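# Carry tube rack through self-closing doors to desk

## Task

Move the tube rack from the counter, through the self-closing doors, onto the desk, where it must stand upright with each tube seated all the way down in a hole; at the end both doors must be closed, neither the rack nor any tube may have touched the floor, the robots (any number of them may be used) must have released it and backed away, and no robot may have toppled or be left leaning.

## Robot and tools

Team: three identical Hello Robot Stretch 4 robots, r1, r2 and r3. Each has an omni-wheel base, a lift on a mast, a forward-reaching telescoping arm, a three-joint wrist (yaw, pitch, roll) and a two-finger gripper, plus four cameras: rN_head_camera, rN_head_left_camera, rN_head_right_camera and rN_wrist_camera. A robot is about 1.6 m tall, and its base rim lies within 0.23 m of the base origin. Loose objects may occasionally get nudged by something external.

Frames: each robot reports in its own base frame, with the origin on the floor under the base centre, x forward, y left, z up. hand_pose is a fixed point between the open fingertips, given in that frame. Its printed value may be somewhat wrong. The odometry frame is the base frame as it was at scene start. No robot knows where the others are, so use images, lidar_m and wrist_depth_mm to judge relative positions.

execute_actions: arguments are actions (a list holding exactly one action, or empty to just read state and images) and optional cameras (a list of camera names or "all"; omitted or null means all, [] means none). The action is an object keyed by robot name, with one entry per robot. An entry may hold:
- base: exactly one relative move, measured from where the base last reported itself. translate_m is metres straight ahead, + forward, range -2 to 2. strafe_m is metres sideways, + left, range -2 to 2. rotate_rad turns in place, + counter-clockwise seen from above, range -3.2 to 3.2.
- joints: absolute targets by name. lift_m is 0 to 1.2 m. arm_m is extension, 0 to 0.55 m. wrist_yaw_rad is -1.134 to 4.276 (0 forward, + left, 3.14 folded back; above 3.4 the arm may interfere). wrist_pitch_rad is -1.117 to 4.259 (0 level, 1.57 pointing down). wrist_roll_rad is -1.117 to 4.259 (+ rolls clockwise viewed from behind the gripper). gripper_m is fingertip gap, -0.038 to 0.141 m; below 0 the fingers squeeze each other.
- pace: "slow", "default", "fast" or "max". Base speeds are 0.1, 0.3, 0.4 or 0.6 m/s and 1, 2, 3 or 4 rad/s. With lift_m above 0.2 at the start of a move, these are capped, down to 0.3 m/s and 1 rad/s at full height.
- contact_limits: {"arm_m": value}, 0 (gentlest) to 0.75 (hardest), default 0.5. It sets how much push the arm tolerates before stopping.
- end_of_arm: "enable_torque", sent alone. It revives wrist or gripper motors that have shut off.
All motions in one action begin at once. Any action runs at most 15 s. A joint target outside its range is clamped and the result notes it. Any other bad value or unknown key rejects the whole call. A robot or joint omitted from an action may still be driving toward an earlier target. After a stop is reported, the remaining calls in that same reply do not run.

wait: seconds, 0 to 10. Nothing new is commanded, and it returns the same state and images. zoom_image: camera plus region [x0,y0,x1,y1] in pixels from the top-left corner, at most 504x504, taken from that camera's latest full image. finished_scene: scene number (1 or 2). It is irreversible and reports success. The goal must already hold and stay held.

Results: the pictures line lists the cameras in image order. base_status and joint_status give each motion's outcome:
- done: for the base, the wheels turned the full amount, even if they slipped.
- off_target: stopped short and possibly still pushing.
- contact_stop_at_<key>: blocked. The lift, arm or wheels go slack, so a lift can sag and a base can drift.
- limit_stop_at_<name>: a built-in limit stopped the motion. limit_stop_at_tilt means a lean over 6 degrees; lift, arm and wheels go limp until the lean drops. limit_stop_at_own_body means a self-collision; move the joint back away from the body.
- torque_fault: a wrist or gripper motor overloaded and went limp. Send enable_torque.
After a stop, the old target is dropped. on_its_own lists what you did not command; its "held at" is the held target, not the actual position.
base_odometry comes from wheel counts, with heading from -3.142 to 3.142, + left. If turned_by_wheels and turned_by_imu differ by more than about 0.1 rad, expect a collision or slip and heading error.
base_tilt is in degrees, + for forward and right, with a fixed bias per robot of up to about 1.5.
motor_effort is in % of max, + toward higher joint values, with the peak in brackets. For wheel_0, wheel_1 and wheel_2, + turns the base right. A clear change in gripper effort indicates a firm grip.
lidar_m gives 12 sectors of 30 degrees, starting dead ahead and going counter-clockwise (4th left, 7th behind, 10th right). Its height band is about 0.15 m to robot height. "-" means nothing seen or closer than 0.25 m. It misses clear objects and thin legs.
wrist_depth_mm is a 7x7 grid of depths in mm (100 to 2000), listed from the top-left.

Gripping: command gripper_m below the object's width. Squeezing harder pulls the object toward the wrist, and opening pushes it out. A gap reading of done does not prove a hold. Fingertips pressed on a surface may jam, so raise the lift.

To unfold at scene start, send lift_m 0.4 with wrist_yaw_rad 0. Wrist pitch below -0.2 combined with roll below -0.4 or above 4 risks self-collision stops.

Things to avoid:
- Robots touching each other. A base in contact that drives further presses hard and fails the run. No state line reports robot contact.
- Uneven carrying. Identical commands can differ by about 3 cm per metre between robots, which strains any shared load and can tip a robot.
- Driving or turning while holding more than 1 kg with arm_m above 0.2, especially at fast or max.
- Strong pushes or pulls with a high gripper or a high contact limit.
- More than about 2 kg in a level gripper, which causes torque faults.
- Dropping the rack or tubes, or letting them reach the floor.
- Slamming doors or hard impacts.
Doors close by themselves, so one robot may need to hold a door while another passes.

Each tool is called after "Emit:" as name(argument=value, ...), one argument or row to a line, values as JSON.

## Session

Emit:
execute_actions(
  actions=[],
)

Scene clock: 0.00 s.
r1.base_odometry: x=+0.000 y=+0.000 heading=+0.000 (m, m, rad; r1's odometry frame)
r1.turned_by_wheels: +0.000 (rad since the last result)
r1.turned_by_imu: +0.000 (rad since the last result)
r1.base_tilt: forward=+1.1 right=-0.1 (deg)
r1.lidar_m: 0.74 0.76 1.02 1.33 1.37 1.82 1.60 2.73 1.90 1.80 1.14 0.78
r1.base_status: not commanded
r1.joint_positions: lift_m=+0.244 arm_m=+0.002 wrist_yaw_rad=+3.139 wrist_pitch_rad=-0.004 wrist_roll_rad=+0.010 gripper_m=+0.057
r1.joint_status: not commanded
r1.motor_effort: lift_m=+19 arm_m=-1 wrist_yaw_rad=+2 wrist_pitch_rad=-8 wrist_roll_rad=+0 gripper_m=-1 wheel_0=+0 wheel_1=+0 wheel_2=+1 (%)
r1.hand_pose: x=-0.1151 y=+0.0883 z=+0.4231 quat_wxyz=(+0.001, +0.002, +0.005, +1.000) (m; r1's base frame)
r1.wrist_depth_mm: - 143 - - - - 1661 / - 141 - - - - 1708 / - 122 172 - - - 1708 / 105 138 202 - - - 1708 / 138 156 - - - - 1756 / - - 1921 1808 224 1921 1618 / 1397 1308 1138 1182 1098 1229 1229
r2.base_odometry: x=+0.000 y=+0.000 heading=+0.000 (m, m, rad; r2's odometry frame)
r2.turned_by_wheels: +0.000 (rad since the last result)
r2.turned_by_imu: +0.000 (rad since the last result)
r2.base_tilt: forward=-0.3 right=+1.2 (deg)
r2.lidar_m: 1.75 1.76 1.25 1.20 1.24 1.42 1.33 1.38 1.86 2.86 2.60 1.87
r2.base_status: not commanded
r2.joint_positions: lift_m=+0.231 arm_m=-0.001 wrist_yaw_rad=+3.146 wrist_pitch_rad=+0.018 wrist_roll_rad=-0.016 gripper_m=+0.057
r2.joint_status: not commanded
r2.motor_effort: lift_m=+21 arm_m=-1 wrist_yaw_rad=+0 wrist_pitch_rad=-7 wrist_roll_rad=+2 gripper_m=+0 wheel_0=+0 wheel_1=+0 wheel_2=+0 (%)
r2.hand_pose: x=-0.1194 y=+0.0861 z=+0.4042 quat_wxyz=(-0.002, -0.009, -0.008, +1.000) (m; r2's base frame)
r2.wrist_depth_mm: - 146 1537 1499 1537 1499 1537 / - 124 144 1499 1499 1499 1537 / - 114 143 1499 1537 1537 1537 / - 121 155 1537 1537 1537 1537 / 142 141 1464 1499 1464 1499 1464 / 221 1464 1464 1499 211 1430 1464 / 219 1255 1042 1118 1078 976 1098
r3.base_odometry: x=+0.000 y=+0.000 heading=+0.000 (m, m, rad; r3's odometry frame)
r3.turned_by_wheels: +0.000 (rad since the last result)
r3.turned_by_imu: +0.000 (rad since the last result)
r3.base_tilt: forward=+0.3 right=+0.3 (deg)
r3.lidar_m: 1.56 1.96 1.24 1.11 1.10 1.39 1.40 1.43 1.79 1.97 2.08 2.47
r3.base_status: not commanded
r3.joint_positions: lift_m=+0.264 arm_m=+0.002 wrist_yaw_rad=+3.164 wrist_pitch_rad=+0.017 wrist_roll_rad=-0.019 gripper_m=+0.057
r3.joint_status: not commanded
r3.motor_effort: lift_m=+16 arm_m=+0 wrist_yaw_rad=+2 wrist_pitch_rad=-6 wrist_roll_rad=-2 gripper_m=-3 wheel_0=-1 wheel_1=+0 wheel_2=+0 (%)
r3.hand_pose: x=-0.1178 y=+0.0808 z=+0.4370 quat_wxyz=(-0.011, -0.008, -0.010, +1.000) (m; r3's base frame)
r3.wrist_depth_mm: - 138 - - - 1756 1308 / - 129 266 - - 1756 1308 / - 119 156 - - 1756 1308 / - 132 191 - - 1756 1308 / 135 178 - - - 1863 1308 / 1921 - 1661 - 211 1708 1336 / 1308 1281 1098 1255 1138 1182 1182
pictures: r1_head_camera, r1_head_left_camera, r1_head_right_camera, r1_wrist_camera, r2_head_camera, r2_head_left_camera, r2_head_right_camera, r2_wrist_camera, r3_head_camera, r3_head_left_camera, r3_head_right_camera, r3_wrist_camera
Images, in order (width x height): r1_head_camera 420x560, r1_head_left_camera 420x672, r1_head_right_camera 420x672, r1_wrist_camera 616x392, r2_head_camera 420x560, r2_head_left_camera 420x672, r2_head_right_camera 420x672, r2_wrist_camera 616x392, r3_head_camera 420x560, r3_head_left_camera 420x672, r3_head_right_camera 420x672, r3_wrist_camera 616x392.

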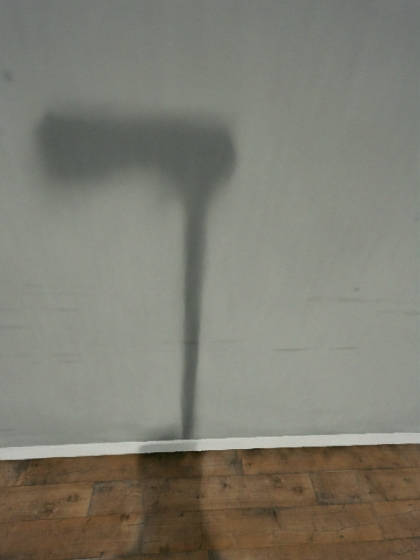

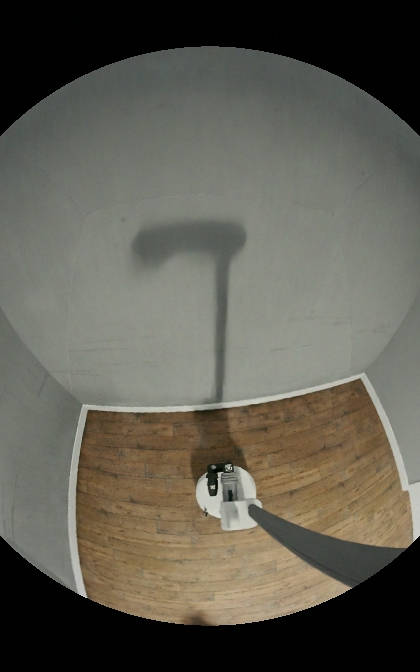

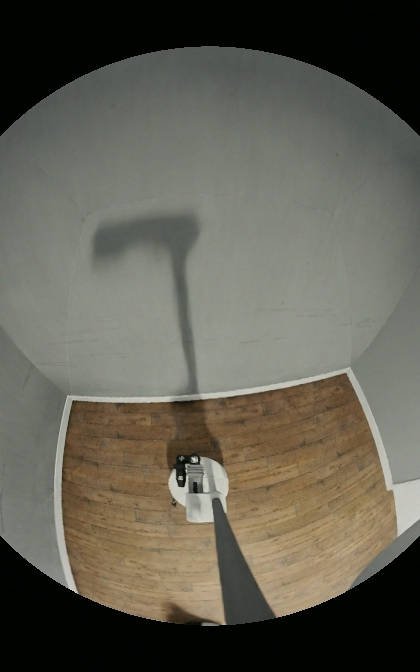

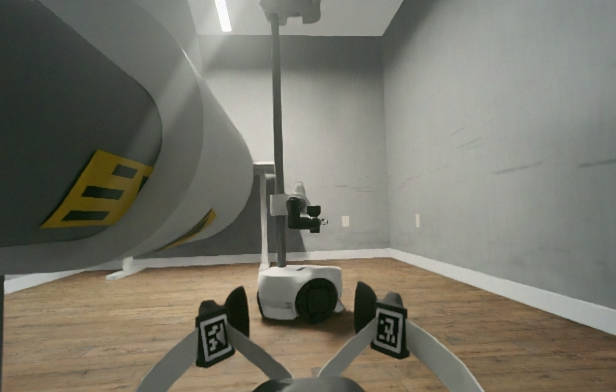

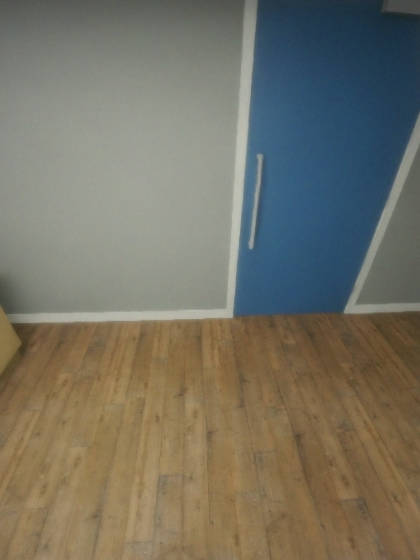

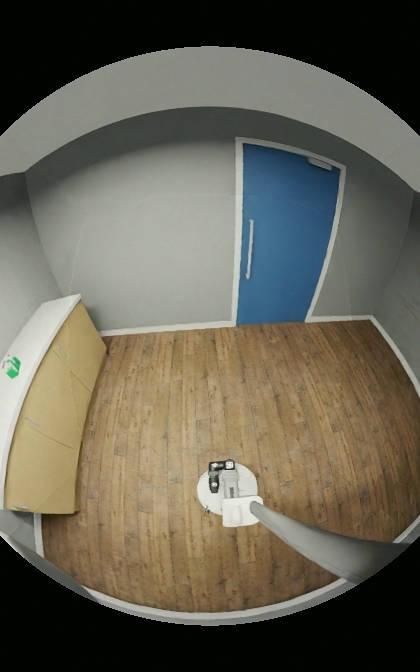

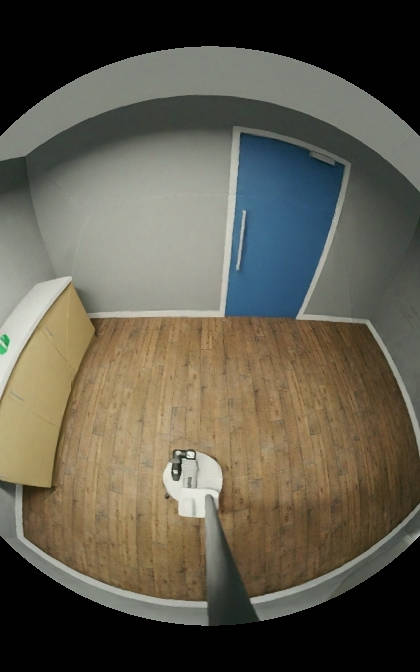

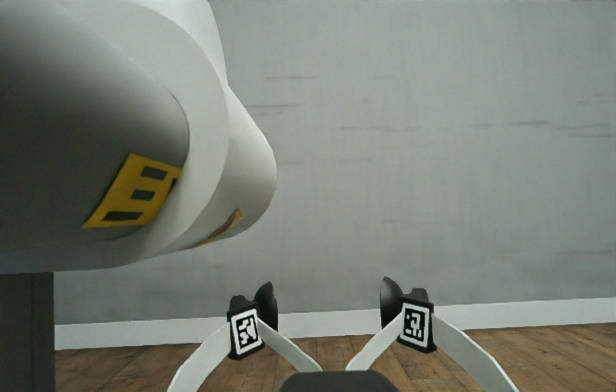

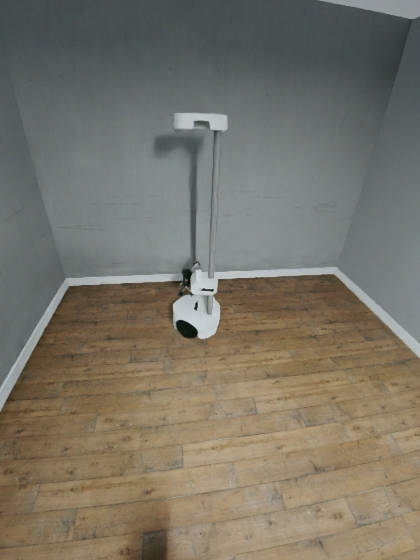

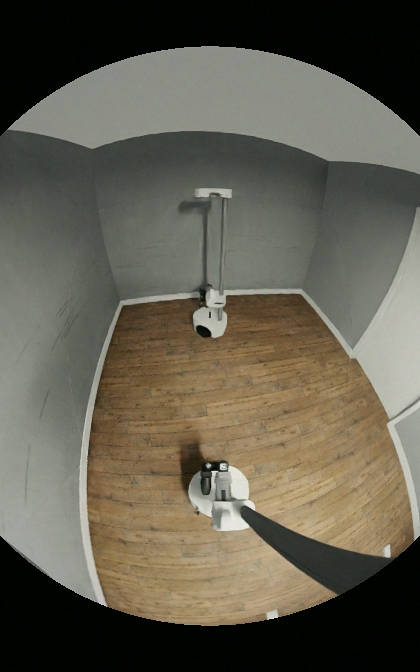

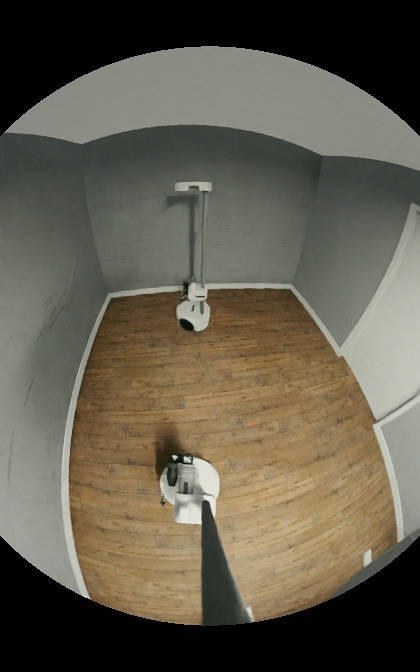

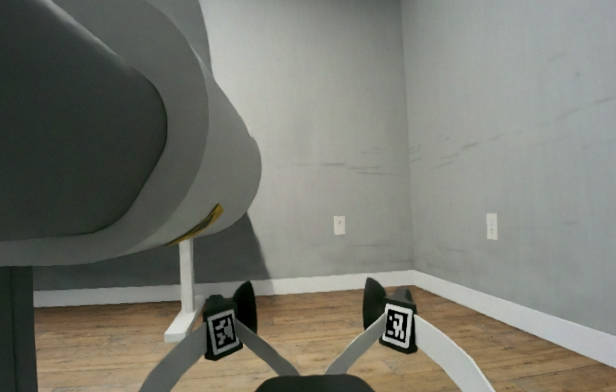

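Emit:
execute_actions(
  actions=[
    {"r2":{"base":{"rotate_rad":1.57},"joints":{"lift_m":1.0,"wrist_yaw_rad":0,"gripper_m":0.14}},"r3":{"base":{"rotate_rad":-1.57}},"r1":{"base":{"rotate_rad":-2.3}}},
  ],
  cameras=["r2_head_camera","r2_wrist_camera","r3_head_left_camera","r3_head_camera","r1_head_left_camera"],
)

Scene clock: 6.07 s.
r1.base_odometry: x=+0.000 y=+0.000 heading=-2.299 (m, m, rad; r1's odometry frame)
r1.turned_by_wheels: -2.299 (rad since the last result)
r1.turned_by_imu: -2.309 (rad since the last result)
r1.base_tilt: forward=+1.0 right=+0.0 (deg)
r1.lidar_m: 2.23 1.81 1.49 0.88 0.74 0.74 0.87 1.34 1.33 1.56 1.57 1.73
r1.base_status: done
r1.joint_positions: lift_m=+0.244 arm_m=+0.002 wrist_yaw_rad=+3.139 wrist_pitch_rad=-0.004 wrist_roll_rad=+0.010 gripper_m=+0.057
r1.joint_status: not commanded
r1.motor_effort: lift_m=+19(19) arm_m=-1(1) wrist_yaw_rad=+2(2) wrist_pitch_rad=-5(8) wrist_roll_rad=+1(1) gripper_m=-4(2) wheel_0=+5(9) wheel_1=+2(14) wheel_2=+3(9) (%)
r1.hand_pose: x=-0.1150 y=+0.0883 z=+0.4231 quat_wxyz=(+0.002, +0.002, +0.005, +1.000) (m; r1's base frame)
r1.wrist_depth_mm: - 143 1281 1078 891 759 661 / - 141 1229 1078 891 759 661 / - 122 173 1078 878 750 654 / 105 138 202 1078 904 750 654 / 138 156 1308 1060 878 741 654 / 1255 1499 1229 1060 224 750 654 / 1229 1336 1138 1008 831 723 654
r2.base_odometry: x=+0.000 y=+0.000 heading=+1.570 (m, m, rad; r2's odometry frame)
r2.turned_by_wheels: +1.570 (rad since the last result)
r2.turned_by_imu: +1.570 (rad since the last result)
r2.base_tilt: forward=-0.4 right=+1.2 (deg)
r2.lidar_m: 1.19 1.24 1.43 1.34 1.39 1.86 2.92 2.59 1.86 1.74 1.75 1.27
r2.base_status: done
r2.joint_positions: lift_m=+1.000 arm_m=-0.001 wrist_yaw_rad=+0.000 wrist_pitch_rad=+0.018 wrist_roll_rad=-0.016 gripper_m=+0.140
r2.joint_status: all done
r2.motor_effort: lift_m=+24(25) arm_m=-1(1) wrist_yaw_rad=-1(6) wrist_pitch_rad=-7(7) wrist_roll_rad=+1(1) gripper_m=+1(2) wheel_0=+0(8) wheel_1=+0(5) wheel_2=+1(12) (%)
r2.hand_pose: x=+0.4579 y=-0.0874 z=+1.1727 quat_wxyz=(+1.000, -0.008, +0.009, +0.000) (m; r2's base frame)
r2.wrist_depth_mm: 1708 1618 1708 1661 1661 1661 1756 / 1661 1708 1708 1661 1708 1708 1708 / 1661 1661 1618 1661 1708 1618 1708 / 1661 1618 1661 1618 1661 1661 1618 / 1661 1661 1661 1661 1661 1661 1661 / 1661 1661 1205 1308 1229 198 1138 / 1618 991 976 168 1008 991 991
r3.base_odometry: x=+0.000 y=+0.000 heading=-1.569 (m, m, rad; r3's odometry frame)
r3.turned_by_wheels: -1.569 (rad since the last result)
r3.turned_by_imu: -1.590 (rad since the last result)
r3.base_tilt: forward=+0.3 right=+0.3 (deg)
r3.lidar_m: 1.97 2.08 2.45 1.57 1.98 1.24 1.11 1.12 1.38 1.41 1.43 1.78
r3.base_status: done
r3.joint_positions: lift_m=+0.264 arm_m=+0.002 wrist_yaw_rad=+3.164 wrist_pitch_rad=+0.017 wrist_roll_rad=-0.019 gripper_m=+0.057
r3.joint_status: not commanded
r3.motor_effort: lift_m=+17(17) arm_m=+0(0) wrist_yaw_rad=+1(1) wrist_pitch_rad=-6(6) wrist_roll_rad=-1(1) gripper_m=-3(5) wheel_0=+5(9) wheel_1=+3(11) wheel_2=+4(8) (%)
r3.hand_pose: x=-0.1178 y=+0.0808 z=+0.4370 quat_wxyz=(-0.011, -0.008, -0.010, +1.000) (m; r3's base frame)
r3.wrist_depth_mm: - 138 1281 1336 1397 1464 1499 / - 129 265 1308 1397 1464 1499 / - 119 155 1308 1366 1430 1499 / - 132 191 1308 1366 1397 1499 / 135 178 1229 1308 1336 1397 1464 / 1138 1182 1205 1281 211 1397 1464 / 1138 1160 1118 1255 1138 1182 1205
pictures: r1_head_left_camera, r2_head_camera, r2_wrist_camera, r3_head_camera, r3_head_left_camera
camera_calibration (this result's frames):
r2_wrist_camera: T_world_to_cam=[[0.0263397, -0.999347, -0.0247381, -0.0609362], [0.0226806, 0.0253378, -0.999422, 1.23253], [0.999396, 0.0257633, 0.0233331, -0.257048], [0, 0, 0, 1]] pos_world=[0.230543, -0.0855036, 1.23631]
Images, in order (width x height): r1_head_left_camera 420x672, r2_head_camera 420x560, r2_wrist_camera 616x392, r3_head_camera 420x560, r3_head_left_camera 420x672.

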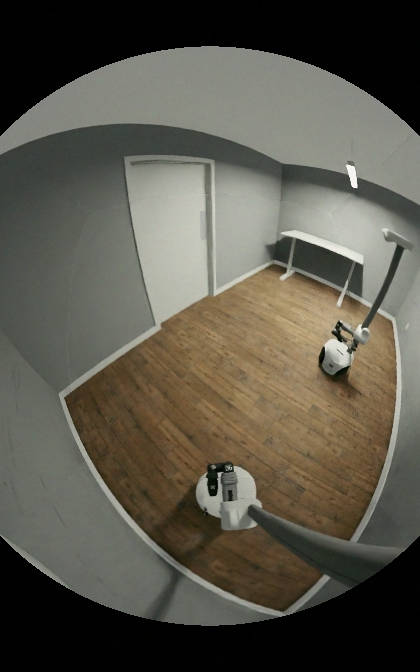

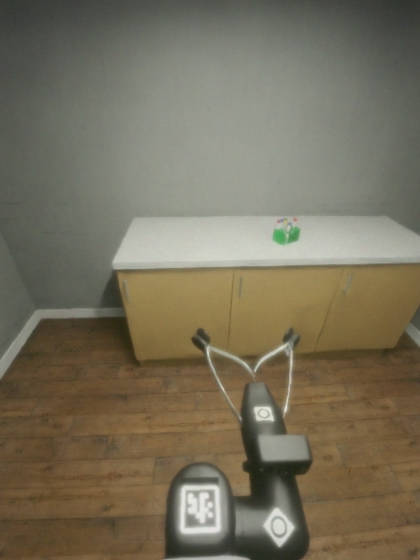

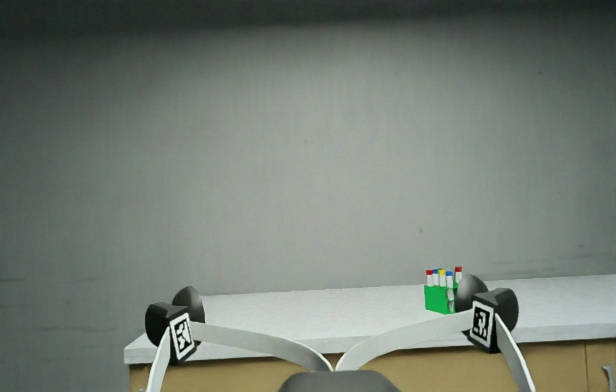

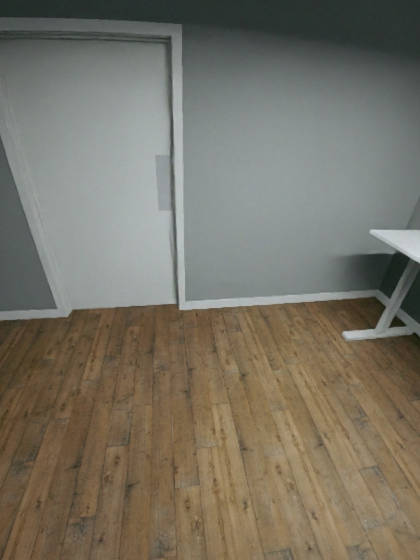

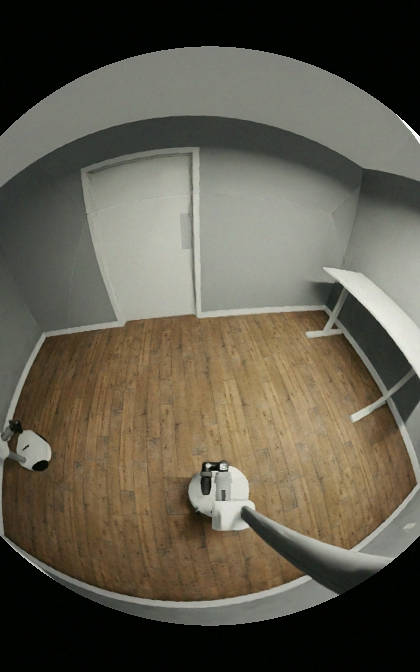

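Emit:
execute_actions(
  actions=[
    {"r2":{"base":{"strafe_m":-0.4}},"r3":{"base":{"strafe_m":0.65},"pace":"fast"}},
  ],
  cameras=[],
)

Emit:
execute_actions(
  actions=[
    {"r2":{"base":{"translate_m":0.65},"joints":{"wrist_pitch_rad":0.5}},"r3":{"base":{"translate_m":1.5},"pace":"fast"}},
  ],
  cameras=["r2_head_camera","r2_wrist_camera","r3_head_left_camera"],
)

Scene clock: 15.63 s.
r1.base_odometry: x=+0.000 y=+0.000 heading=-2.299 (m, m, rad; r1's odometry frame)
r1.turned_by_wheels: +0.000 (rad since the last result)
r1.turned_by_imu: -0.002 (rad since the last result)
r1.base_tilt: forward=+1.0 right=+0.0 (deg)
r1.lidar_m: 2.20 1.80 1.49 0.88 0.73 0.73 0.90 1.34 1.30 1.56 0.92 0.96
r1.base_status: not commanded
r1.joint_positions: lift_m=+0.244 arm_m=+0.002 wrist_yaw_rad=+3.139 wrist_pitch_rad=-0.004 wrist_roll_rad=+0.010 gripper_m=+0.057
r1.joint_status: not commanded
r1.motor_effort: lift_m=+19(19) arm_m=-1(1) wrist_yaw_rad=+2(2) wrist_pitch_rad=-6(8) wrist_roll_rad=+0(0) gripper_m=-2(3) wheel_0=+5(5) wheel_1=+3(3) wheel_2=+3(3) (%)
r1.hand_pose: x=-0.1150 y=+0.0883 z=+0.4231 quat_wxyz=(+0.002, +0.002, +0.005, +1.000) (m; r1's base frame)
r1.wrist_depth_mm: - 142 1255 1078 891 759 661 / - 141 1255 1078 878 759 661 / - 122 172 1078 891 750 654 / 105 138 202 1078 891 759 654 / 138 156 1308 1060 891 750 654 / 1281 1430 1229 1060 224 750 647 / 1229 1336 1118 1008 831 723 654
r2.base_odometry: x=+0.400 y=+0.000 heading=+1.570 (m, m, rad; r2's odometry frame)
r2.turned_by_wheels: +0.000 (rad since the last result)
r2.turned_by_imu: +0.000 (rad since the last result)
r2.base_tilt: forward=-0.3 right=+1.2 (deg)
r2.lidar_m: 1.20 1.22 1.81 1.74 1.79 2.44 2.90 2.04 1.38 1.35 1.44 1.27
r2.base_status: done
r2.joint_positions: lift_m=+1.000 arm_m=-0.001 wrist_yaw_rad=+0.000 wrist_pitch_rad=+0.018 wrist_roll_rad=-0.016 gripper_m=+0.140
r2.joint_status: not commanded
r2.motor_effort: lift_m=+23(24) arm_m=-1(1) wrist_yaw_rad=+0(0) wrist_pitch_rad=-8(7) wrist_roll_rad=+0(2) gripper_m=+1(3) wheel_0=-2(10) wheel_1=+2(8) wheel_2=+0(1) (%)
r2.hand_pose: x=+0.4579 y=-0.0874 z=+1.1728 quat_wxyz=(+1.000, -0.008, +0.009, +0.000) (m; r2's base frame)
r2.wrist_depth_mm: 1756 1618 1661 1756 1708 1708 1756 / 1661 1708 1618 1756 1708 1661 1661 / 1756 1708 1661 1708 1661 1661 1708 / 1618 1708 1661 1708 1708 1708 1661 / 1618 1661 1618 1618 1708 1661 1618 / 1618 1397 1229 1205 1229 198 1160 / 991 1008 1008 169 1008 1008 1042
r3.base_odometry: x=+0.650 y=+0.001 heading=-1.569 (m, m, rad; r3's odometry frame)
r3.turned_by_wheels: +0.000 (rad since the last result)
r3.turned_by_imu: +0.002 (rad since the last result)
r3.base_tilt: forward=+0.3 right=+0.3 (deg)
r3.lidar_m: 1.95 1.90 2.10 0.91 1.09 1.38 1.22 1.23 1.52 2.04 2.08 2.09
r3.base_status: done
r3.joint_positions: lift_m=+0.264 arm_m=+0.002 wrist_yaw_rad=+3.164 wrist_pitch_rad=+0.017 wrist_roll_rad=-0.019 gripper_m=+0.057
r3.joint_status: not commanded
r3.motor_effort: lift_m=+16(17) arm_m=-1(0) wrist_yaw_rad=+1(2) wrist_pitch_rad=-6(6) wrist_roll_rad=-1(1) gripper_m=-5(3) wheel_0=-4(15) wheel_1=+1(16) wheel_2=+0(2) (%)
r3.hand_pose: x=-0.1178 y=+0.0808 z=+0.4370 quat_wxyz=(-0.011, -0.008, -0.010, +1.000) (m; r3's base frame)
r3.wrist_depth_mm: - 138 1397 1464 1499 1576 1661 / - 129 266 1464 1499 1576 1618 / - 119 156 1430 1499 1537 1618 / - 132 191 1397 1499 1537 1618 / 135 178 1366 1397 1499 1537 1618 / 1255 1308 1308 1397 211 1537 1576 / 1229 1255 1118 1255 1138 1182 1205
pictures: none
No camera images: the call's "cameras" was empty. Leave "cameras" out to get every camera's image.

Scene clock: 20.67 s.
r1.base_odometry: x=+0.000 y=+0.000 heading=-2.299 (m, m, rad; r1's odometry frame)
r1.turned_by_wheels: +0.000 (rad since the last result)
r1.turned_by_imu: -0.002 (rad since the last result)
r1.base_tilt: forward=+1.0 right=-0.1 (deg)
r1.lidar_m: 1.76 1.81 1.52 0.87 0.73 0.74 0.87 1.32 1.32 1.54 2.70 3.22
r1.base_status: not commanded
r1.joint_positions: lift_m=+0.244 arm_m=+0.002 wrist_yaw_rad=+3.139 wrist_pitch_rad=-0.004 wrist_roll_rad=+0.010 gripper_m=+0.057
r1.joint_status: not commanded
r1.motor_effort: lift_m=+19(19) arm_m=-1(1) wrist_yaw_rad=+2(2) wrist_pitch_rad=-6(6) wrist_roll_rad=+1(0) gripper_m=-3(3) wheel_0=+4(5) wheel_1=+2(2) wheel_2=+3(3) (%)
r1.hand_pose: x=-0.1150 y=+0.0883 z=+0.4231 quat_wxyz=(+0.002, +0.002, +0.005, +1.000) (m; r1's base frame)
r1.wrist_depth_mm: - 143 1281 1078 891 759 661 / - 141 1229 1078 891 759 661 / - 122 172 1078 891 750 654 / 105 138 202 1060 878 759 654 / 138 156 1308 1078 891 759 654 / 1281 1464 1205 1060 224 741 654 / 1229 1336 1138 1008 842 723 654
r2.base_odometry: x=+0.401 y=+0.650 heading=+1.570 (m, m, rad; r2's odometry frame)
r2.turned_by_wheels: +0.000 (rad since the last result)
r2.turned_by_imu: -0.001 (rad since the last result)
r2.base_tilt: forward=-0.3 right=+1.2 (deg)
r2.lidar_m: 0.56 0.57 0.80 1.76 1.81 2.43 3.63 1.99 1.44 1.36 0.84 0.60
r2.base_status: done
r2.joint_positions: lift_m=+1.000 arm_m=-0.001 wrist_yaw_rad=+0.000 wrist_pitch_rad=+0.502 wrist_roll_rad=-0.016 gripper_m=+0.140
r2.joint_status: all done
r2.motor_effort: lift_m=+23(23) arm_m=-1(1) wrist_yaw_rad=+0(0) wrist_pitch_rad=-6(5) wrist_roll_rad=+2(3) gripper_m=+0(0) wheel_0=+0(10) wheel_1=+0(4) wheel_2=+2(12) (%)
r2.hand_pose: x=+0.4223 y=-0.0874 z=+1.0392 quat_wxyz=(+0.969, -0.008, +0.248, +0.002) (m; r2's base frame)
r2.wrist_depth_mm: 866 878 878 891 891 917 904 / 931 931 946 931 946 946 976 / 960 976 976 976 960 904 891 / 750 723 707 569 654 654 621 / 559 544 530 517 508 496 480 / 442 436 427 433 427 199 436 / 473 473 492 168 484 496 508
r3.base_odometry: x=+0.653 y=-1.499 heading=-1.569 (m, m, rad; r3's odometry frame)
r3.turned_by_wheels: +0.000 (rad since the last result)
r3.turned_by_imu: -0.003 (rad since the last result)
r3.base_tilt: forward=+0.3 right=+0.3 (deg)
r3.lidar_m: 0.46 0.47 0.60 0.99 2.14 1.75 2.68 2.70 2.01 1.80 0.69 0.54
r3.base_status: done
r3.joint_positions: lift_m=+0.264 arm_m=+0.002 wrist_yaw_rad=+3.164 wrist_pitch_rad=+0.017 wrist_roll_rad=-0.019 gripper_m=+0.057
r3.joint_status: not commanded
r3.motor_effort: lift_m=+16(17) arm_m=+0(0) wrist_yaw_rad=+1(1) wrist_pitch_rad=-6(5) wrist_roll_rad=+0(1) gripper_m=-3(3) wheel_0=+5(12) wheel_1=+2(6) wheel_2=-3(16) (%)
r3.hand_pose: x=-0.1178 y=+0.0808 z=+0.4370 quat_wxyz=(-0.011, -0.008, -0.010, +1.000) (m; r3's base frame)
r3.wrist_depth_mm: - 138 - - - - - / - 129 266 - - - - / - 118 156 - - - - / - 132 191 - - - - / 135 178 - - - - - / 1863 - 1708 1983 211 1708 1537 / 1281 1281 1098 1281 1138 1182 1182
pictures: r2_head_camera, r2_wrist_camera, r3_head_left_camera
camera_calibration (this result's frames):
r2_wrist_camera: T_world_to_cam=[[0.0116445, -0.999352, -0.0340669, -0.0474546], [-0.44482, 0.0253355, -0.895262, 1.18913], [0.895545, 0.0255785, -0.444236, 0.31135], [0, 0, 0, 1]] pos_world=[0.250674, -0.085515, 1.20128]
Images, in order (width x height): r2_head_camera 420x560, r2_wrist_camera 616x392, r3_head_left_camera 420x672.

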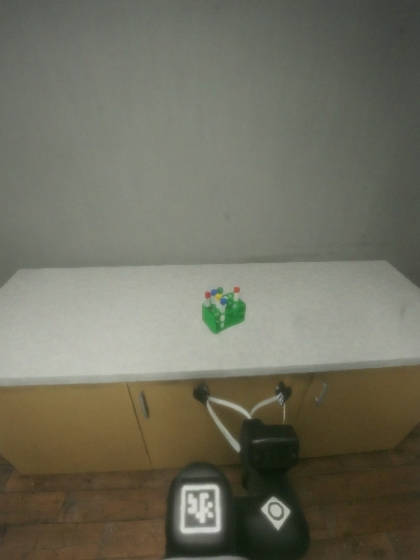

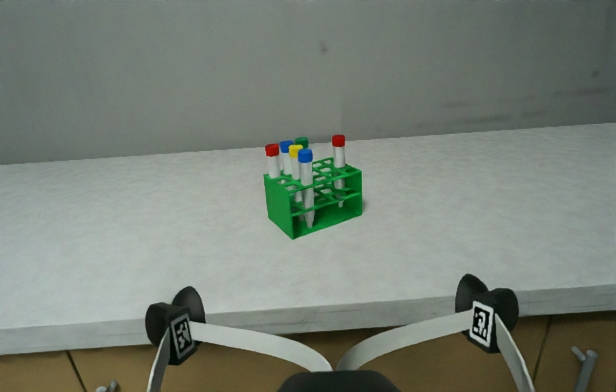

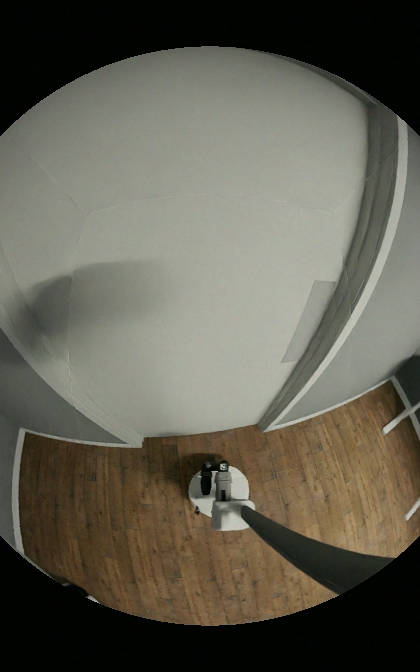

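Emit:
execute_actions(
  actions=[
    {"r2":{"base":{"strafe_m":0.40},"joints":{"wrist_pitch_rad":0.2,"wrist_yaw_rad":-1.05,"lift_m":0.9}},"r3":{"base":{"rotate_rad":0.06}},"r1":{"base":{"rotate_rad":0.73}}},
  ],
  cameras=[],
)

Emit:
execute_actions(
  actions=[
    {"r2":{"joints":{"arm_m":0.4}},"r3":{"base":{"translate_m":0.9},"pace":"slow"},"r1":{"base":{"translate_m":0.8}}},
  ],
  cameras=["r2_head_camera","r2_wrist_camera","r3_head_left_camera","r1_head_left_camera"],
)

Scene clock: 31.20 s.
r1.base_odometry: x=+0.000 y=+0.000 heading=-1.570 (m, m, rad; r1's odometry frame)
r1.turned_by_wheels: +0.729 (rad since the last result)
r1.turned_by_imu: +0.730 (rad since the last result)
r1.base_tilt: forward=+1.1 right=+0.0 (deg)
r1.lidar_m: 1.80 1.12 0.79 0.74 0.76 1.00 1.33 1.38 1.81 3.21 1.81 1.76
r1.base_status: done
r1.joint_positions: lift_m=+0.244 arm_m=+0.002 wrist_yaw_rad=+3.139 wrist_pitch_rad=-0.004 wrist_roll_rad=+0.010 gripper_m=+0.057
r1.joint_status: not commanded
r1.motor_effort: lift_m=+19(19) arm_m=-1(1) wrist_yaw_rad=+1(1) wrist_pitch_rad=-8(8) wrist_roll_rad=+1(0) gripper_m=-3(2) wheel_0=-5(11) wheel_1=-4(10) wheel_2=-4(10) (%)
r1.hand_pose: x=-0.1150 y=+0.0883 z=+0.4231 quat_wxyz=(+0.002, +0.002, +0.005, +1.000) (m; r1's base frame)
r1.wrist_depth_mm: - 143 1499 1499 1537 1255 891 / - 141 1499 1499 1537 1255 891 / - 122 172 1499 1537 1255 891 / 105 138 202 1499 1576 1255 904 / 138 156 1464 1499 1537 1281 904 / 1366 1397 1430 1464 225 1308 917 / 1366 1336 1118 1182 1098 1160 917
r2.base_odometry: x=+0.001 y=+0.650 heading=+1.570 (m, m, rad; r2's odometry frame)
r2.turned_by_wheels: +0.000 (rad since the last result)
r2.turned_by_imu: +0.001 (rad since the last result)
r2.base_tilt: forward=-0.3 right=+1.2 (deg)
r2.lidar_m: 0.54 0.56 1.43 1.35 1.40 1.90 3.63 2.56 1.86 1.76 0.80 0.57
r2.base_status: done
r2.joint_positions: lift_m=+0.900 arm_m=-0.001 wrist_yaw_rad=-1.050 wrist_pitch_rad=+0.202 wrist_roll_rad=-0.016 gripper_m=+0.140
r2.joint_status: all done
r2.motor_effort: lift_m=+18(23) arm_m=-1(1) wrist_yaw_rad=+0(6) wrist_pitch_rad=-6(11) wrist_roll_rad=+2(2) gripper_m=-1(4) wheel_0=+0(9) wheel_1=-1(9) wheel_2=+1(2) (%)
r2.hand_pose: x=+0.2342 y=-0.2886 z=+1.0205 quat_wxyz=(+0.861, +0.044, +0.091, -0.498) (m; r2's base frame)
r2.wrist_depth_mm: 991 1205 1537 1863 1618 1464 1336 / 976 1205 1576 1863 1661 1499 1366 / 991 1205 1537 1808 1618 1499 1366 / 960 1229 1464 1808 1756 1576 1430 / 778 668 778 976 1708 1576 1397 / 535 517 640 960 1708 198 1464 / 415 484 640 168 1808 1661 1464
r3.base_odometry: x=+0.653 y=-1.499 heading=-1.510 (m, m, rad; r3's odometry frame)
r3.turned_by_wheels: +0.059 (rad since the last result)
r3.turned_by_imu: +0.060 (rad since the last result)
r3.base_tilt: forward=+0.3 right=+0.4 (deg)
r3.lidar_m: 0.47 0.47 0.61 1.15 2.16 1.76 2.71 2.76 1.98 1.82 0.65 0.51
r3.base_status: done
r3.joint_positions: lift_m=+0.264 arm_m=+0.002 wrist_yaw_rad=+3.164 wrist_pitch_rad=+0.017 wrist_roll_rad=-0.019 gripper_m=+0.057
r3.joint_status: not commanded
r3.motor_effort: lift_m=+17(17) arm_m=+0(0) wrist_yaw_rad=+1(1) wrist_pitch_rad=-6(6) wrist_roll_rad=+1(0) gripper_m=-3(3) wheel_0=-6(8) wheel_1=-3(7) wheel_2=-4(16) (%)
r3.hand_pose: x=-0.1178 y=+0.0808 z=+0.4370 quat_wxyz=(-0.011, -0.008, -0.010, +1.000) (m; r3's base frame)
r3.wrist_depth_mm: - 138 - - - - - / - 129 266 - - - - / - 119 155 - - - - / - 132 191 - - - 1756 / 135 178 - - - - - / 1921 - 1708 - 211 1808 1537 / 1281 1281 1138 1255 1138 1182 1205
pictures: none
No camera images: the call's "cameras" was empty. Leave "cameras" out to get every camera's image.

action 0: r3: "base": translate_m = 0.9 would last too long for one action: at the pace "slow" translate_m can be at most 0.766 in either direction: name a faster pace, or command the rest in another action

Emit:
execute_actions(
  actions=[
    {"r2":{"base":{"translate_m":0.15},"joints":{"arm_m":0.3}},"r3":{"base":{"translate_m":0.75},"pace":"slow"},"r1":{"base":{"translate_m":0.8}}},
  ],
  cameras=["r2_head_camera","r2_wrist_camera","r3_head_left_camera","r1_head_left_camera"],
)

Scene clock: 42.93 s.
r1.base_odometry: x=+0.001 y=-0.800 heading=-1.570 (m, m, rad; r1's odometry frame)
r1.turned_by_wheels: +0.000 (rad since the last result)
r1.turned_by_imu: -0.004 (rad since the last result)
r1.base_tilt: forward=+1.1 right=+0.0 (deg)
r1.lidar_m: 1.02 1.03 0.85 0.79 0.82 1.08 2.10 2.17 2.84 3.17 1.69 1.06
r1.base_status: done
r1.joint_positions: lift_m=+0.244 arm_m=+0.002 wrist_yaw_rad=+3.139 wrist_pitch_rad=-0.004 wrist_roll_rad=+0.010 gripper_m=+0.057
r1.joint_status: not commanded
r1.motor_effort: lift_m=+19(19) arm_m=-1(1) wrist_yaw_rad=+1(2) wrist_pitch_rad=-7(5) wrist_roll_rad=+1(1) gripper_m=-2(3) wheel_0=+4(11) wheel_1=+2(9) wheel_2=-3(12) (%)
r1.hand_pose: x=-0.1150 y=+0.0883 z=+0.4231 quat_wxyz=(+0.002, +0.002, +0.005, +1.000) (m; r1's base frame)
r1.wrist_depth_mm: - 143 - - - 1336 960 / - 141 - - - 1336 960 / - 122 172 - - 1366 960 / 105 138 202 - - 1366 946 / 138 155 - - - 1366 960 / - - 1863 - 224 1430 976 / 1366 1366 1118 1182 1078 1160 991
r2.base_odometry: x=+0.001 y=+0.800 heading=+1.570 (m, m, rad; r2's odometry frame)
r2.turned_by_wheels: +0.000 (rad since the last result)
r2.turned_by_imu: +0.001 (rad since the last result)
r2.base_tilt: forward=-0.3 right=+1.2 (deg)
r2.lidar_m: 0.37 0.41 0.54 1.35 1.42 1.90 3.79 2.58 1.84 1.75 0.59 0.42
r2.base_status: done
r2.joint_positions: lift_m=+0.900 arm_m=+0.299 wrist_yaw_rad=-1.050 wrist_pitch_rad=+0.202 wrist_roll_rad=-0.016 gripper_m=+0.140
r2.joint_status: all done
r2.motor_effort: lift_m=+17(18) arm_m=+6(7) wrist_yaw_rad=-1(1) wrist_pitch_rad=-7(7) wrist_roll_rad=+2(0) gripper_m=+2(1) wheel_0=-1(8) wheel_1=-1(5) wheel_2=+0(13) (%)
r2.hand_pose: x=+0.5346 y=-0.2886 z=+1.0205 quat_wxyz=(+0.861, +0.044, +0.091, -0.498) (m; r2's base frame)
r2.wrist_depth_mm: 564 683 917 1281 1618 1464 1308 / 574 683 904 1281 1661 1499 1366 / 569 699 917 1281 1708 1499 1397 / 564 699 917 1205 1708 1499 1366 / 569 683 778 421 699 691 1397 / 530 517 469 387 445 198 1464 / 387 364 353 169 329 334 1499
r3.base_odometry: x=+0.698 y=-2.246 heading=-1.510 (m, m, rad; r3's odometry frame)
r3.turned_by_wheels: +0.001 (rad since the last result)
r3.turned_by_imu: +0.208 (rad since the last result)
r3.base_tilt: forward=+0.2 right=+0.4 (deg)
r3.lidar_m: 0.25 - 0.25 0.26 0.55 1.81 3.45 2.58 0.45 0.95 1.04 0.34
r3.base_status: done
r3.joint_positions: lift_m=+0.264 arm_m=+0.002 wrist_yaw_rad=+3.183 wrist_pitch_rad=+0.017 wrist_roll_rad=-0.019 gripper_m=+0.057
r3.joint_status: not commanded
r3.on_its_own: wrist_yaw_rad is at rest, and its effort (-53) is outside its rest range (-13 to +13)
r3.motor_effort: lift_m=+17(17) arm_m=+1(1) wrist_yaw_rad=-53(68) wrist_pitch_rad=-6(7) wrist_roll_rad=-1(1) gripper_m=-2(3) wheel_0=+10(31) wheel_1=+16(22) wheel_2=-19(26) (%)
r3.hand_pose: x=-0.1194 y=+0.0753 z=+0.4369 quat_wxyz=(-0.021, -0.008, -0.010, +1.000) (m; r3's base frame)
r3.wrist_depth_mm: - 138 - - - - - / - 119 144 - - - - / - 117 139 - - - - / - 128 170 - - - - / 135 139 - - - - - / 1708 - 1708 - 211 1863 1808 / 1205 1336 1118 1281 1160 1182 1205
pictures: r1_head_left_camera, r2_head_camera, r2_wrist_camera, r3_head_left_camera
camera_calibration (this result's frames):
r2_wrist_camera: T_world_to_cam=[[-0.856196, -0.515831, -0.0291105, 0.347984], [-0.0580702, 0.152069, -0.986663, 1.15049], [0.513378, -0.843086, -0.160155, -0.128687], [0, 0, 0, 1]] pos_world=[0.430817, -0.103946, 1.12467]
Images, in order (width x height): r1_head_left_camera 420x672, r2_head_camera 420x560, r2_wrist_camera 616x392, r3_head_left_camera 420x672.

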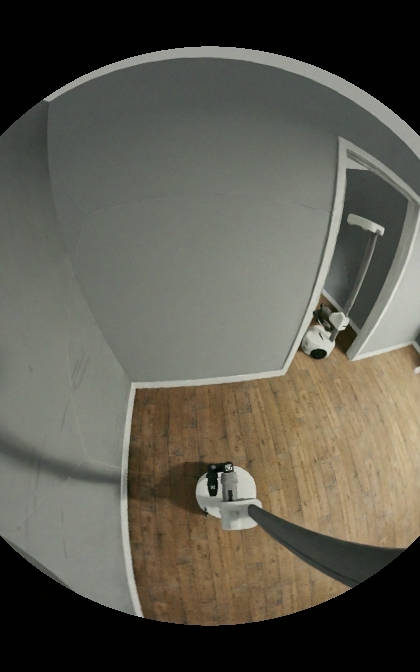

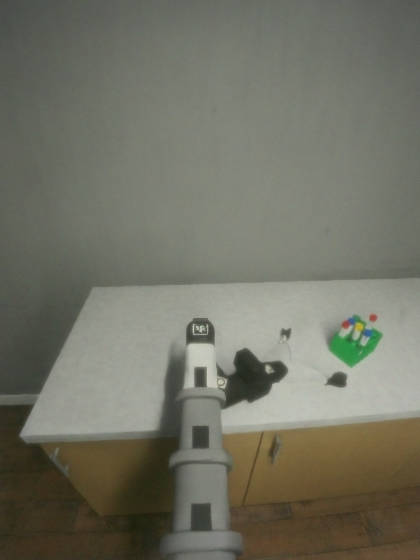

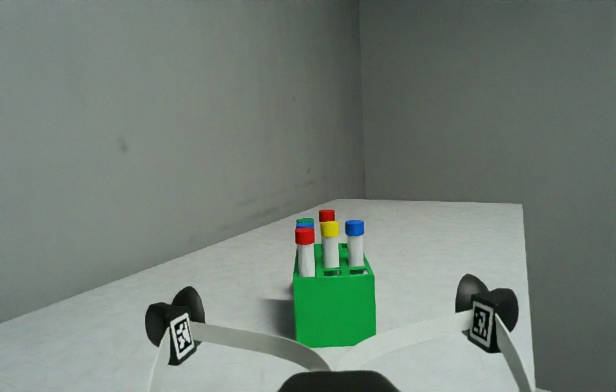

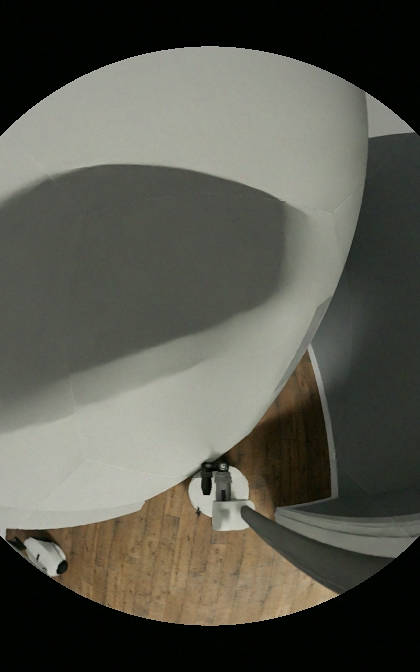

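Emit:
execute_actions(
  actions=[
    {"r2":{"joints":{"lift_m":0.82}},"r3":{"base":{"rotate_rad":-1.8},"pace":"slow"},"r1":{"base":{"strafe_m":-0.9}}},
  ],
  cameras=["r2_wrist_camera"],
)

Emit:
execute_actions(
  actions=[
    {"r2":{"base":{"strafe_m":-0.1},"joints":{"arm_m":0.357},"pace":"slow"},"r3":{"base":{"strafe_m":0.5},"pace":"slow"}},
  ],
  cameras=["r2_head_camera","r2_wrist_camera","r3_head_left_camera","r1_head_left_camera"],
)

Scene clock: 54.17 s.
r1.base_odometry: x=-0.899 y=-0.801 heading=-1.570 (m, m, rad; r1's odometry frame)
r1.turned_by_wheels: +0.000 (rad since the last result)
r1.turned_by_imu: -0.002 (rad since the last result)
r1.base_tilt: forward=+1.1 right=+0.0 (deg)
r1.lidar_m: 1.06 1.08 1.45 1.69 1.75 2.20 2.07 2.13 2.42 2.26 1.62 1.24
r1.base_status: done
r1.joint_positions: lift_m=+0.244 arm_m=+0.002 wrist_yaw_rad=+3.139 wrist_pitch_rad=-0.004 wrist_roll_rad=+0.010 gripper_m=+0.057
r1.joint_status: not commanded
r1.motor_effort: lift_m=+19(19) arm_m=-1(1) wrist_yaw_rad=+2(2) wrist_pitch_rad=-9(7) wrist_roll_rad=+1(1) gripper_m=-4(3) wheel_0=+4(10) wheel_1=-2(12) wheel_2=+0(2) (%)
r1.hand_pose: x=-0.1150 y=+0.0883 z=+0.4231 quat_wxyz=(+0.002, +0.002, +0.005, +1.000) (m; r1's base frame)
r1.wrist_depth_mm: - 142 - - - - - / - 141 - - - - - / - 122 172 - - - - / 105 138 202 - - - - / 138 156 - - - - - / - - 1921 - 224 1921 1921 / 1366 1336 1118 1182 1078 1229 1229
r2.base_odometry: x=+0.001 y=+0.800 heading=+1.570 (m, m, rad; r2's odometry frame)
r2.turned_by_wheels: +0.000 (rad since the last result)
r2.turned_by_imu: +0.001 (rad since the last result)
r2.base_tilt: forward=-0.3 right=+1.2 (deg)
r2.lidar_m: 0.40 0.41 0.56 1.36 1.41 1.89 3.77 2.57 1.84 1.73 0.60 0.41
r2.base_status: not commanded
r2.joint_positions: lift_m=+0.820 arm_m=+0.299 wrist_yaw_rad=-1.050 wrist_pitch_rad=+0.202 wrist_roll_rad=-0.016 gripper_m=+0.140
r2.joint_status: all done
r2.motor_effort: lift_m=+17(17) arm_m=+6(6) wrist_yaw_rad=+0(1) wrist_pitch_rad=-7(7) wrist_roll_rad=+3(1) gripper_m=-3(1) wheel_0=-1(1) wheel_1=-1(1) wheel_2=+0(0) (%)
r2.hand_pose: x=+0.5346 y=-0.2886 z=+0.9406 quat_wxyz=(+0.861, +0.044, +0.091, -0.498) (m; r2's base frame)
r2.wrist_depth_mm: 564 699 917 1281 1661 1430 1308 / 569 699 904 1281 1618 1499 1366 / 564 699 904 1182 1661 1537 1308 / 569 691 831 392 732 798 1366 / 525 496 480 377 397 421 1366 / 329 320 291 301 293 198 1397 / 241 226 218 168 204 206 1397
r3.base_odometry: x=+0.697 y=-2.246 heading=+2.975 (m, m, rad; r3's odometry frame)
r3.turned_by_wheels: -1.798 (rad since the last result)
r3.turned_by_imu: -1.822 (rad since the last result)
r3.base_tilt: forward=+0.3 right=+0.4 (deg)
r3.lidar_m: 0.48 0.99 0.48 0.25 0.25 - 0.25 0.35 1.22 1.21 3.45 0.46
r3.base_status: done
r3.joint_positions: lift_m=+0.264 arm_m=+0.002 wrist_yaw_rad=+3.165 wrist_pitch_rad=+0.017 wrist_roll_rad=-0.019 gripper_m=+0.057
r3.joint_status: not commanded
r3.motor_effort: lift_m=+17(17) arm_m=+1(1) wrist_yaw_rad=+1(53) wrist_pitch_rad=-6(6) wrist_roll_rad=+1(1) gripper_m=-4(4) wheel_0=-8(12) wheel_1=+14(28) wheel_2=+14(13) (%)
r3.hand_pose: x=-0.1179 y=+0.0808 z=+0.4369 quat_wxyz=(-0.012, -0.008, -0.010, +1.000) (m; r3's base frame)
r3.wrist_depth_mm: - 138 364 310 260 224 202 / - 129 266 310 260 224 202 / - 118 155 310 260 224 202 / - 132 191 310 260 224 202 / 135 179 368 309 260 223 202 / 615 504 347 309 211 223 201 / 615 508 347 291 252 213 200
pictures: r2_wrist_camera
camera_calibration (this result's frames):
r2_wrist_camera: T_world_to_cam=[[-0.856215, -0.515798, -0.0291104, 0.345668], [-0.0580644, 0.152071, -0.986663, 1.07161], [0.513346, -0.843105, -0.160155, -0.141476], [0, 0, 0, 1]] pos_world=[0.430815, -0.103945, 1.04472]
Images, in order (width x height): r2_wrist_camera 616x392.

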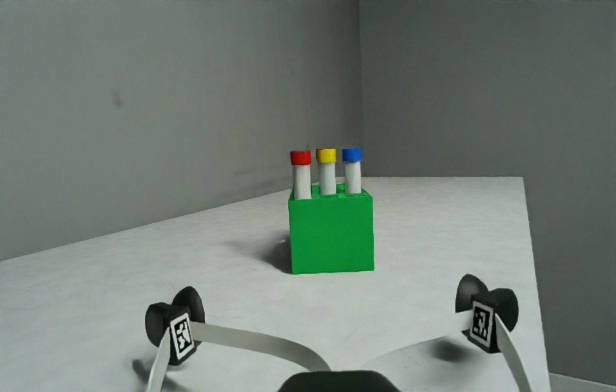

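Scene clock: 60.30 s.
r1.base_odometry: x=-0.899 y=-0.801 heading=-1.570 (m, m, rad; r1's odometry frame)
r1.turned_by_wheels: +0.000 (rad since the last result)
r1.turned_by_imu: -0.002 (rad since the last result)
r1.base_tilt: forward=+1.0 right=+0.0 (deg)
r1.lidar_m: 1.06 1.11 1.45 1.68 1.72 2.22 2.07 2.15 2.44 2.28 1.62 1.40
r1.base_status: not commanded
r1.joint_positions: lift_m=+0.244 arm_m=+0.002 wrist_yaw_rad=+3.139 wrist_pitch_rad=-0.004 wrist_roll_rad=+0.010 gripper_m=+0.057
r1.joint_status: not commanded
r1.motor_effort: lift_m=+19(19) arm_m=-1(1) wrist_yaw_rad=+2(2) wrist_pitch_rad=-7(5) wrist_roll_rad=+1(0) gripper_m=-2(2) wheel_0=+4(4) wheel_1=-2(2) wheel_2=+0(0) (%)
r1.hand_pose: x=-0.1150 y=+0.0883 z=+0.4231 quat_wxyz=(+0.002, +0.002, +0.005, +1.000) (m; r1's base frame)
r1.wrist_depth_mm: - 143 - - - - - / - 141 - - - - - / - 122 172 - - - - / 105 138 202 - - - - / 138 156 - - - - - / - - 1863 - 224 1921 1921 / 1366 1336 1118 1205 1078 1229 1205
r2.base_odometry: x=+0.101 y=+0.800 heading=+1.570 (m, m, rad; r2's odometry frame)
r2.turned_by_wheels: +0.000 (rad since the last result)
r2.turned_by_imu: +0.001 (rad since the last result)
r2.base_tilt: forward=-0.3 right=+1.2 (deg)
r2.lidar_m: 0.40 0.41 0.57 1.47 1.53 2.08 3.80 2.45 1.74 1.65 0.61 0.43
r2.base_status: done
r2.joint_positions: lift_m=+0.820 arm_m=+0.356 wrist_yaw_rad=-1.050 wrist_pitch_rad=+0.202 wrist_roll_rad=-0.016 gripper_m=+0.140
r2.joint_status: all done
r2.motor_effort: lift_m=+17(17) arm_m=+7(7) wrist_yaw_rad=+0(1) wrist_pitch_rad=-7(7) wrist_roll_rad=+1(1) gripper_m=+4(0) wheel_0=+2(8) wheel_1=+0(6) wheel_2=+0(4) (%)
r2.hand_pose: x=+0.5916 y=-0.2886 z=+0.9406 quat_wxyz=(+0.861, +0.044, +0.091, -0.498) (m; r2's base frame)
r2.wrist_depth_mm: 521 634 809 1160 1464 1366 1229 / 517 634 820 1138 1537 1430 1229 / 517 640 820 1098 1537 1464 1281 / 517 634 798 289 715 798 1281 / 496 504 477 257 259 421 449 / 330 319 291 263 263 198 278 / 239 224 217 168 204 205 213
r3.base_odometry: x=+0.614 y=-2.739 heading=+2.975 (m, m, rad; r3's odometry frame)
r3.turned_by_wheels: +0.000 (rad since the last result)
r3.turned_by_imu: +0.433 (rad since the last result)
r3.base_tilt: forward=+0.4 right=+0.4 (deg)
r3.lidar_m: 1.07 1.27 1.74 0.25 0.25 - 0.25 0.34 1.53 3.78 0.72 1.06
r3.base_status: done
r3.joint_positions: lift_m=+0.264 arm_m=+0.002 wrist_yaw_rad=+3.165 wrist_pitch_rad=+0.017 wrist_roll_rad=-0.019 gripper_m=+0.057
r3.joint_status: not commanded
r3.motor_effort: lift_m=+17(17) arm_m=+1(0) wrist_yaw_rad=+1(1) wrist_pitch_rad=-6(6) wrist_roll_rad=+0(1) gripper_m=-4(3) wheel_0=-15(25) wheel_1=+7(20) wheel_2=+7(12) (%)
r3.hand_pose: x=-0.1179 y=+0.0808 z=+0.4369 quat_wxyz=(-0.012, -0.008, -0.010, +1.000) (m; r3's base frame)
r3.wrist_depth_mm: - 138 349 306 260 225 205 / - 129 266 306 259 226 206 / - 119 155 306 260 226 206 / - 132 191 304 259 225 206 / 135 179 355 304 259 225 205 / 574 466 334 301 211 224 204 / 585 469 336 289 252 215 204
pictures: r1_head_left_camera, r2_head_camera, r2_wrist_camera, r3_head_left_camera
camera_calibration (this result's frames):
r2_wrist_camera: T_world_to_cam=[[-0.856261, -0.515722, -0.0291104, 0.394473], [-0.058051, 0.152076, -0.986663, 1.07491], [0.513271, -0.843151, -0.160155, -0.170683], [0, 0, 0, 1]] pos_world=[0.487778, -0.103942, 1.04472]
Images, in order (width x height): r1_head_left_camera 420x672, r2_head_camera 420x560, r2_wrist_camera 616x392, r3_head_left_camera 420x672.

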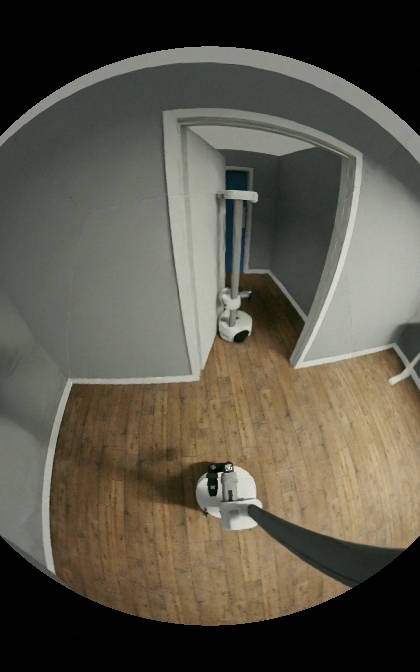

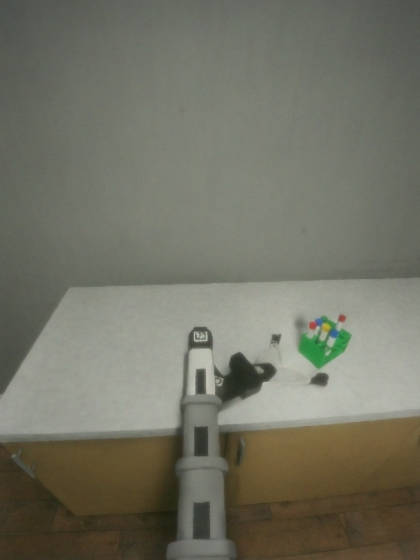

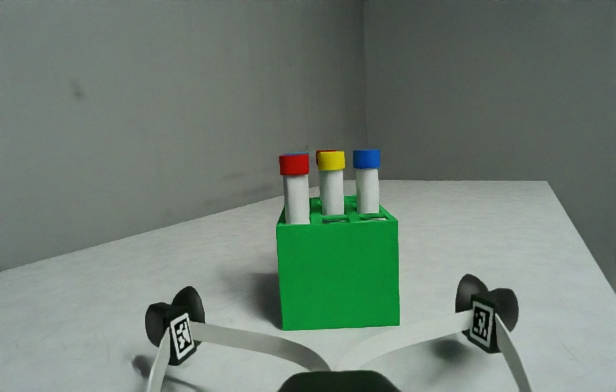

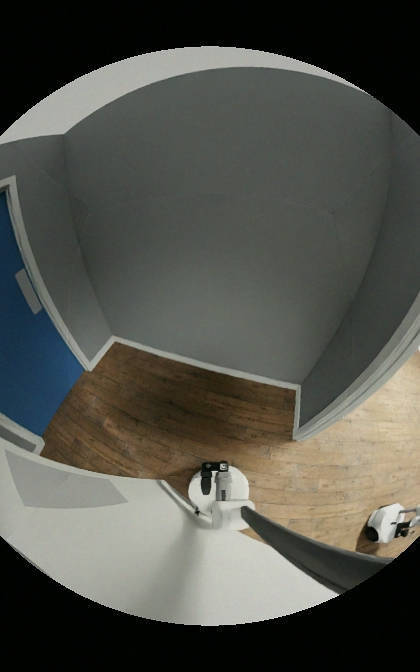

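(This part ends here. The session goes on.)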